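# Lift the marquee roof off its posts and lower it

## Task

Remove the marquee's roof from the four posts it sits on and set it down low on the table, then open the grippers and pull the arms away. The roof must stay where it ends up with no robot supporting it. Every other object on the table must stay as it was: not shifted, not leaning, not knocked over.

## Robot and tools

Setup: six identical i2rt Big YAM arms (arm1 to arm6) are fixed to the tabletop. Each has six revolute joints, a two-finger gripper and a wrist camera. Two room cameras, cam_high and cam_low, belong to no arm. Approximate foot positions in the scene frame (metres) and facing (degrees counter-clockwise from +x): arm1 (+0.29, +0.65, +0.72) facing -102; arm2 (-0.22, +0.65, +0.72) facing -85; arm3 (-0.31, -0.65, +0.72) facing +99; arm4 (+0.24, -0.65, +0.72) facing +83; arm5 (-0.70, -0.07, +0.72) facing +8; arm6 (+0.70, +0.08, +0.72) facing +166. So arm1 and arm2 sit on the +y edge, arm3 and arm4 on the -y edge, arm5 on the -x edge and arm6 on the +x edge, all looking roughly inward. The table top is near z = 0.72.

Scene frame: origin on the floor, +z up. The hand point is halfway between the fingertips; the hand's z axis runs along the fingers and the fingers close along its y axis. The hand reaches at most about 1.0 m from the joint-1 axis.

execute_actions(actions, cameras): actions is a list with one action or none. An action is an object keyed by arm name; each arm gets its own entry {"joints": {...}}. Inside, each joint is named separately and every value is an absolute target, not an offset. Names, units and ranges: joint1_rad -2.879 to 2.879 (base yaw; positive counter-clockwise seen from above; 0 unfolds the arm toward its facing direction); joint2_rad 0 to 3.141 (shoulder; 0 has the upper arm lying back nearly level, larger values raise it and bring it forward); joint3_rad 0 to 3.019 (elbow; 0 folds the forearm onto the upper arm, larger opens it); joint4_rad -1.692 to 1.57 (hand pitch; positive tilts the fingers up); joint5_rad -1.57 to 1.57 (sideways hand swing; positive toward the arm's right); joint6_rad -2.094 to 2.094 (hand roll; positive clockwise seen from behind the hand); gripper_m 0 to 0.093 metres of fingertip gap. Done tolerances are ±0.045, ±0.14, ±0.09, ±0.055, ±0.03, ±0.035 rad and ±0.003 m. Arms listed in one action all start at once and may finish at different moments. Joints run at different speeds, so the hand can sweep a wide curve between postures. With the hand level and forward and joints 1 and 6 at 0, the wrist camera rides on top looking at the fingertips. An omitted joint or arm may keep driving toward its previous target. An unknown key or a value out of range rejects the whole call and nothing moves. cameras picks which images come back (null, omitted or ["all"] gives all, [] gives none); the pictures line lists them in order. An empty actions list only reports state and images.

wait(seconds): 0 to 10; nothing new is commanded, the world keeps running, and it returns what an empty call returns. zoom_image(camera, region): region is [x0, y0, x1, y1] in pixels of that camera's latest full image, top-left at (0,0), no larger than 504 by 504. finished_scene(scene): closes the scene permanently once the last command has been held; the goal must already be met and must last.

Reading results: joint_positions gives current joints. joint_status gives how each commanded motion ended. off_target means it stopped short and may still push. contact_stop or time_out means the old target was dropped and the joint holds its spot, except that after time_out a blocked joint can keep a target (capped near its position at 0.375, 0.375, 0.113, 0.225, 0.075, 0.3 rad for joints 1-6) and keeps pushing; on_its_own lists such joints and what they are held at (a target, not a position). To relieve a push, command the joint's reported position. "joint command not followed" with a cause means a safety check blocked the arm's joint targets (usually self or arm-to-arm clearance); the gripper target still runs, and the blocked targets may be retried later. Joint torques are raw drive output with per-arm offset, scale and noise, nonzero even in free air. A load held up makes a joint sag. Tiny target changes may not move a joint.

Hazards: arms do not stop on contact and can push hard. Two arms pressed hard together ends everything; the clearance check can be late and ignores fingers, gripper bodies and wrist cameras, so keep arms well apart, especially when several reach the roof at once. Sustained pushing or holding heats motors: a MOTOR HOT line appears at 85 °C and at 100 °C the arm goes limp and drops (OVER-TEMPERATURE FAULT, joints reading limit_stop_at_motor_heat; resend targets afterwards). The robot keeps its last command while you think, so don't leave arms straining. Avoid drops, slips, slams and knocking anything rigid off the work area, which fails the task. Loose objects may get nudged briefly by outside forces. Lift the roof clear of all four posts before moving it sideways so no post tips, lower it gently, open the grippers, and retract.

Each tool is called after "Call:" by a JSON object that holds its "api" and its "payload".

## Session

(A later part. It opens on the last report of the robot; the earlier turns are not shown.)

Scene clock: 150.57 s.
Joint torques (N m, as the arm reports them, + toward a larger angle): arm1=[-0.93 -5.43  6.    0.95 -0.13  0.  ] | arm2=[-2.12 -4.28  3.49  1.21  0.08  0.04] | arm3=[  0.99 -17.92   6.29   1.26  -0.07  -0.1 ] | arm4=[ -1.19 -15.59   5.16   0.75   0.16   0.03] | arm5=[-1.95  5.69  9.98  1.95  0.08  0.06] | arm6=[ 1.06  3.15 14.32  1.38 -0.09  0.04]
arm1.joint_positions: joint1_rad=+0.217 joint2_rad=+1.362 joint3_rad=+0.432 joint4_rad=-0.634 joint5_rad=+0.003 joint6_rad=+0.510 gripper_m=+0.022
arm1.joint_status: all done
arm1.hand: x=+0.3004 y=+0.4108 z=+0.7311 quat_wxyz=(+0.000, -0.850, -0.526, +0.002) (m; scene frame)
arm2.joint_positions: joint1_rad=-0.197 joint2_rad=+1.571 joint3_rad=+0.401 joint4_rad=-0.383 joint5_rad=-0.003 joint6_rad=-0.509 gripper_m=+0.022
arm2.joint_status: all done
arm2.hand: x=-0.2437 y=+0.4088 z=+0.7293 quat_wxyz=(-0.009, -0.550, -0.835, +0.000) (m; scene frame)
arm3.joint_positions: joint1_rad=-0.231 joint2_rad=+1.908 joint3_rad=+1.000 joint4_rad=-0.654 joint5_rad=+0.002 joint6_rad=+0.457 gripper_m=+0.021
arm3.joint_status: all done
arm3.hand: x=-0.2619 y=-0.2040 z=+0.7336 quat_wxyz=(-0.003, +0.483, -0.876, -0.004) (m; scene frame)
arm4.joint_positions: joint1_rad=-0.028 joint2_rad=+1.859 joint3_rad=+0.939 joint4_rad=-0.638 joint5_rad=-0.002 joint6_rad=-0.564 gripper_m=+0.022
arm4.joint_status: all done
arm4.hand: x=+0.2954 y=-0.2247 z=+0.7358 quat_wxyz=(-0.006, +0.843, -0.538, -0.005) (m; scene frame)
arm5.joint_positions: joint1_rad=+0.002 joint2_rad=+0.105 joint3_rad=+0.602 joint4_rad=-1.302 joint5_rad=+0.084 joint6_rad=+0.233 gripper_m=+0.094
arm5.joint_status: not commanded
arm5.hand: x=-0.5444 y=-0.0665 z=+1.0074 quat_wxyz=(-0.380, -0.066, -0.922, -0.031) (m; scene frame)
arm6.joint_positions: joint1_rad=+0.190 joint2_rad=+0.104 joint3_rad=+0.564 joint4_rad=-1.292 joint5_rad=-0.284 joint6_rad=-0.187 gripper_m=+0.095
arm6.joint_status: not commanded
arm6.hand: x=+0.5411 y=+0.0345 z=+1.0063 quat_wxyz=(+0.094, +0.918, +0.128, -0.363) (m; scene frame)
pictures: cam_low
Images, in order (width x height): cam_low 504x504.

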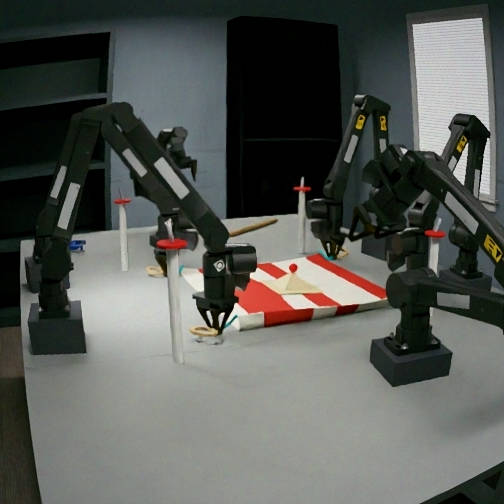

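Call:
{"api": "execute_actions", "payload": {"actions": [{"arm1":{"joints":{"gripper_m":0.045}},"arm2":{"joints":{"gripper_m":0.045}},"arm3":{"joints":{"gripper_m":0.045}},"arm4":{"joints":{"gripper_m":0.045}}}], "cameras": []}}

Call:
{"api": "execute_actions", "payload": {"actions": [{"arm1":{"joints":{"joint2_rad":0.8,"joint3_rad":0.7,"joint4_rad":-1.3}},"arm2":{"joints":{"joint2_rad":0.8,"joint3_rad":0.6,"joint4_rad":-1.2}},"arm3":{"joints":{"joint2_rad":1.2,"joint4_rad":-1.3}},"arm4":{"joints":{"joint2_rad":1.2,"joint4_rad":-1.3}}}], "cameras": ["cam_high","cam_low"]}}

Scene clock: 164.47 s.
Joint torques (N m, as the arm reports them, + toward a larger angle): arm1=[-0.87 -5.64  5.96  0.98 -0.12  0.01] | arm2=[-2.15 -4.39  3.5   1.21  0.08  0.04] | arm3=[  0.89 -18.21   6.09   1.17  -0.07  -0.1 ] | arm4=[ -1.56 -15.02   5.11   0.85   0.2    0.03] | arm5=[-1.45  5.95  9.86  1.96  0.1   0.03] | arm6=[ 1.07  3.17 14.3   1.38 -0.09  0.05]
arm1.joint_positions: joint1_rad=+0.217 joint2_rad=+1.362 joint3_rad=+0.432 joint4_rad=-0.634 joint5_rad=+0.003 joint6_rad=+0.510 gripper_m=+0.045
arm1.joint_status: all done
arm1.hand: x=+0.3004 y=+0.4108 z=+0.7311 quat_wxyz=(+0.000, -0.850, -0.526, +0.002) (m; scene frame)
arm2.joint_positions: joint1_rad=-0.197 joint2_rad=+1.571 joint3_rad=+0.401 joint4_rad=-0.382 joint5_rad=-0.003 joint6_rad=-0.509 gripper_m=+0.045
arm2.joint_status: all done
arm2.hand: x=-0.2437 y=+0.4086 z=+0.7293 quat_wxyz=(-0.009, -0.550, -0.835, +0.000) (m; scene frame)
arm3.joint_positions: joint1_rad=-0.231 joint2_rad=+1.908 joint3_rad=+1.000 joint4_rad=-0.654 joint5_rad=+0.002 joint6_rad=+0.457 gripper_m=+0.045
arm3.joint_status: all done
arm3.hand: x=-0.2619 y=-0.2040 z=+0.7336 quat_wxyz=(-0.003, +0.483, -0.876, -0.004) (m; scene frame)
arm4.joint_positions: joint1_rad=-0.028 joint2_rad=+1.859 joint3_rad=+0.939 joint4_rad=-0.638 joint5_rad=-0.002 joint6_rad=-0.564 gripper_m=+0.045
arm4.joint_status: all done
arm4.hand: x=+0.2954 y=-0.2247 z=+0.7358 quat_wxyz=(-0.006, +0.843, -0.538, -0.005) (m; scene frame)
arm5.joint_positions: joint1_rad=+0.002 joint2_rad=+0.105 joint3_rad=+0.602 joint4_rad=-1.302 joint5_rad=+0.084 joint6_rad=+0.233 gripper_m=+0.094
arm5.joint_status: not commanded
arm5.hand: x=-0.5444 y=-0.0665 z=+1.0074 quat_wxyz=(-0.380, -0.066, -0.922, -0.031) (m; scene frame)
arm6.joint_positions: joint1_rad=+0.190 joint2_rad=+0.104 joint3_rad=+0.564 joint4_rad=-1.292 joint5_rad=-0.284 joint6_rad=-0.187 gripper_m=+0.095
arm6.joint_status: not commanded
arm6.hand: x=+0.5411 y=+0.0345 z=+1.0063 quat_wxyz=(+0.094, +0.918, +0.128, -0.363) (m; scene frame)
pictures: none
No camera images: the call's "cameras" was empty. Leave "cameras" out to get every camera's image.

Scene clock: 165.90 s.
Joint torques (N m, as the arm reports them, + toward a larger angle): arm1=[-0.84 -1.4  10.62  0.24 -0.13  0.01] | arm2=[-2.16 -0.76 10.39  0.52  0.09  0.04] | arm3=[ 0.64 -8.18  9.82 -0.17 -0.08 -0.1 ] | arm4=[-1.84 -5.43  8.16 -0.43  0.22  0.03] | arm5=[-2.11  6.15  9.83  2.03  0.09  0.03] | arm6=[ 1.12  3.15 14.33  1.37 -0.09  0.04]
arm1.joint_positions: joint1_rad=+0.217 joint2_rad=+0.795 joint3_rad=+0.681 joint4_rad=-1.288 joint5_rad=+0.003 joint6_rad=+0.509 gripper_m=+0.045
arm1.joint_status: all done
arm1.hand: x=+0.2997 y=+0.4236 z=+0.9307 quat_wxyz=(-0.070, -0.847, -0.525, +0.041) (m; scene frame)
arm2.joint_positions: joint1_rad=-0.197 joint2_rad=+0.804 joint3_rad=+0.586 joint4_rad=-1.190 joint5_rad=-0.003 joint6_rad=-0.509 gripper_m=+0.045
arm2.joint_status: all done
arm2.hand: x=-0.2444 y=+0.4292 z=+0.9430 quat_wxyz=(-0.042, -0.549, -0.833, +0.064) (m; scene frame)
arm3.joint_positions: joint1_rad=-0.231 joint2_rad=+1.190 joint3_rad=+1.000 joint4_rad=-1.283 joint5_rad=+0.002 joint6_rad=+0.457 gripper_m=+0.045
arm3.joint_status: all done
arm3.hand: x=-0.2726 y=-0.3090 z=+1.0053 quat_wxyz=(-0.028, +0.482, -0.875, -0.040) (m; scene frame)
arm4.joint_positions: joint1_rad=-0.028 joint2_rad=+1.189 joint3_rad=+0.937 joint4_rad=-1.283 joint5_rad=-0.002 joint6_rad=-0.564 gripper_m=+0.045
arm4.joint_status: all done
arm4.hand: x=+0.2820 y=-0.3310 z=+0.9773 quat_wxyz=(-0.016, +0.843, -0.538, -0.010) (m; scene frame)
arm5.joint_positions: joint1_rad=+0.002 joint2_rad=+0.105 joint3_rad=+0.602 joint4_rad=-1.302 joint5_rad=+0.084 joint6_rad=+0.233 gripper_m=+0.094
arm5.joint_status: not commanded
arm5.hand: x=-0.5444 y=-0.0665 z=+1.0074 quat_wxyz=(-0.380, -0.066, -0.922, -0.031) (m; scene frame)
arm6.joint_positions: joint1_rad=+0.190 joint2_rad=+0.104 joint3_rad=+0.564 joint4_rad=-1.292 joint5_rad=-0.284 joint6_rad=-0.187 gripper_m=+0.095
arm6.joint_status: not commanded
arm6.hand: x=+0.5411 y=+0.0345 z=+1.0063 quat_wxyz=(+0.094, +0.918, +0.128, -0.363) (m; scene frame)
pictures: cam_high, cam_low
Images, in order (width x height): cam_high 504x504, cam_low 504x504.

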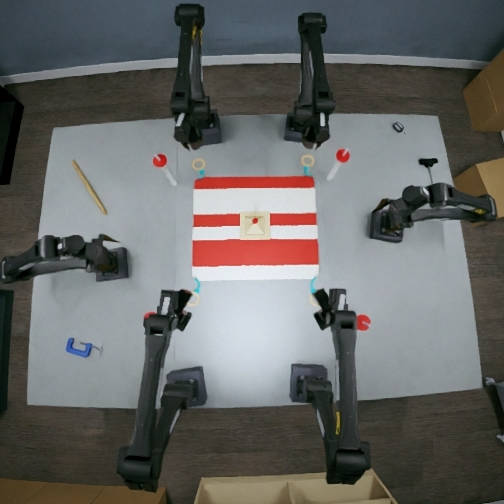

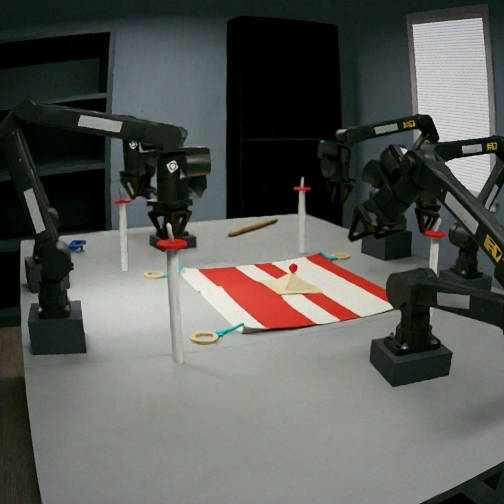

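Call:
{"api": "finished_scene", "payload": {"scene": 2}}

The scene is finished: the task was done.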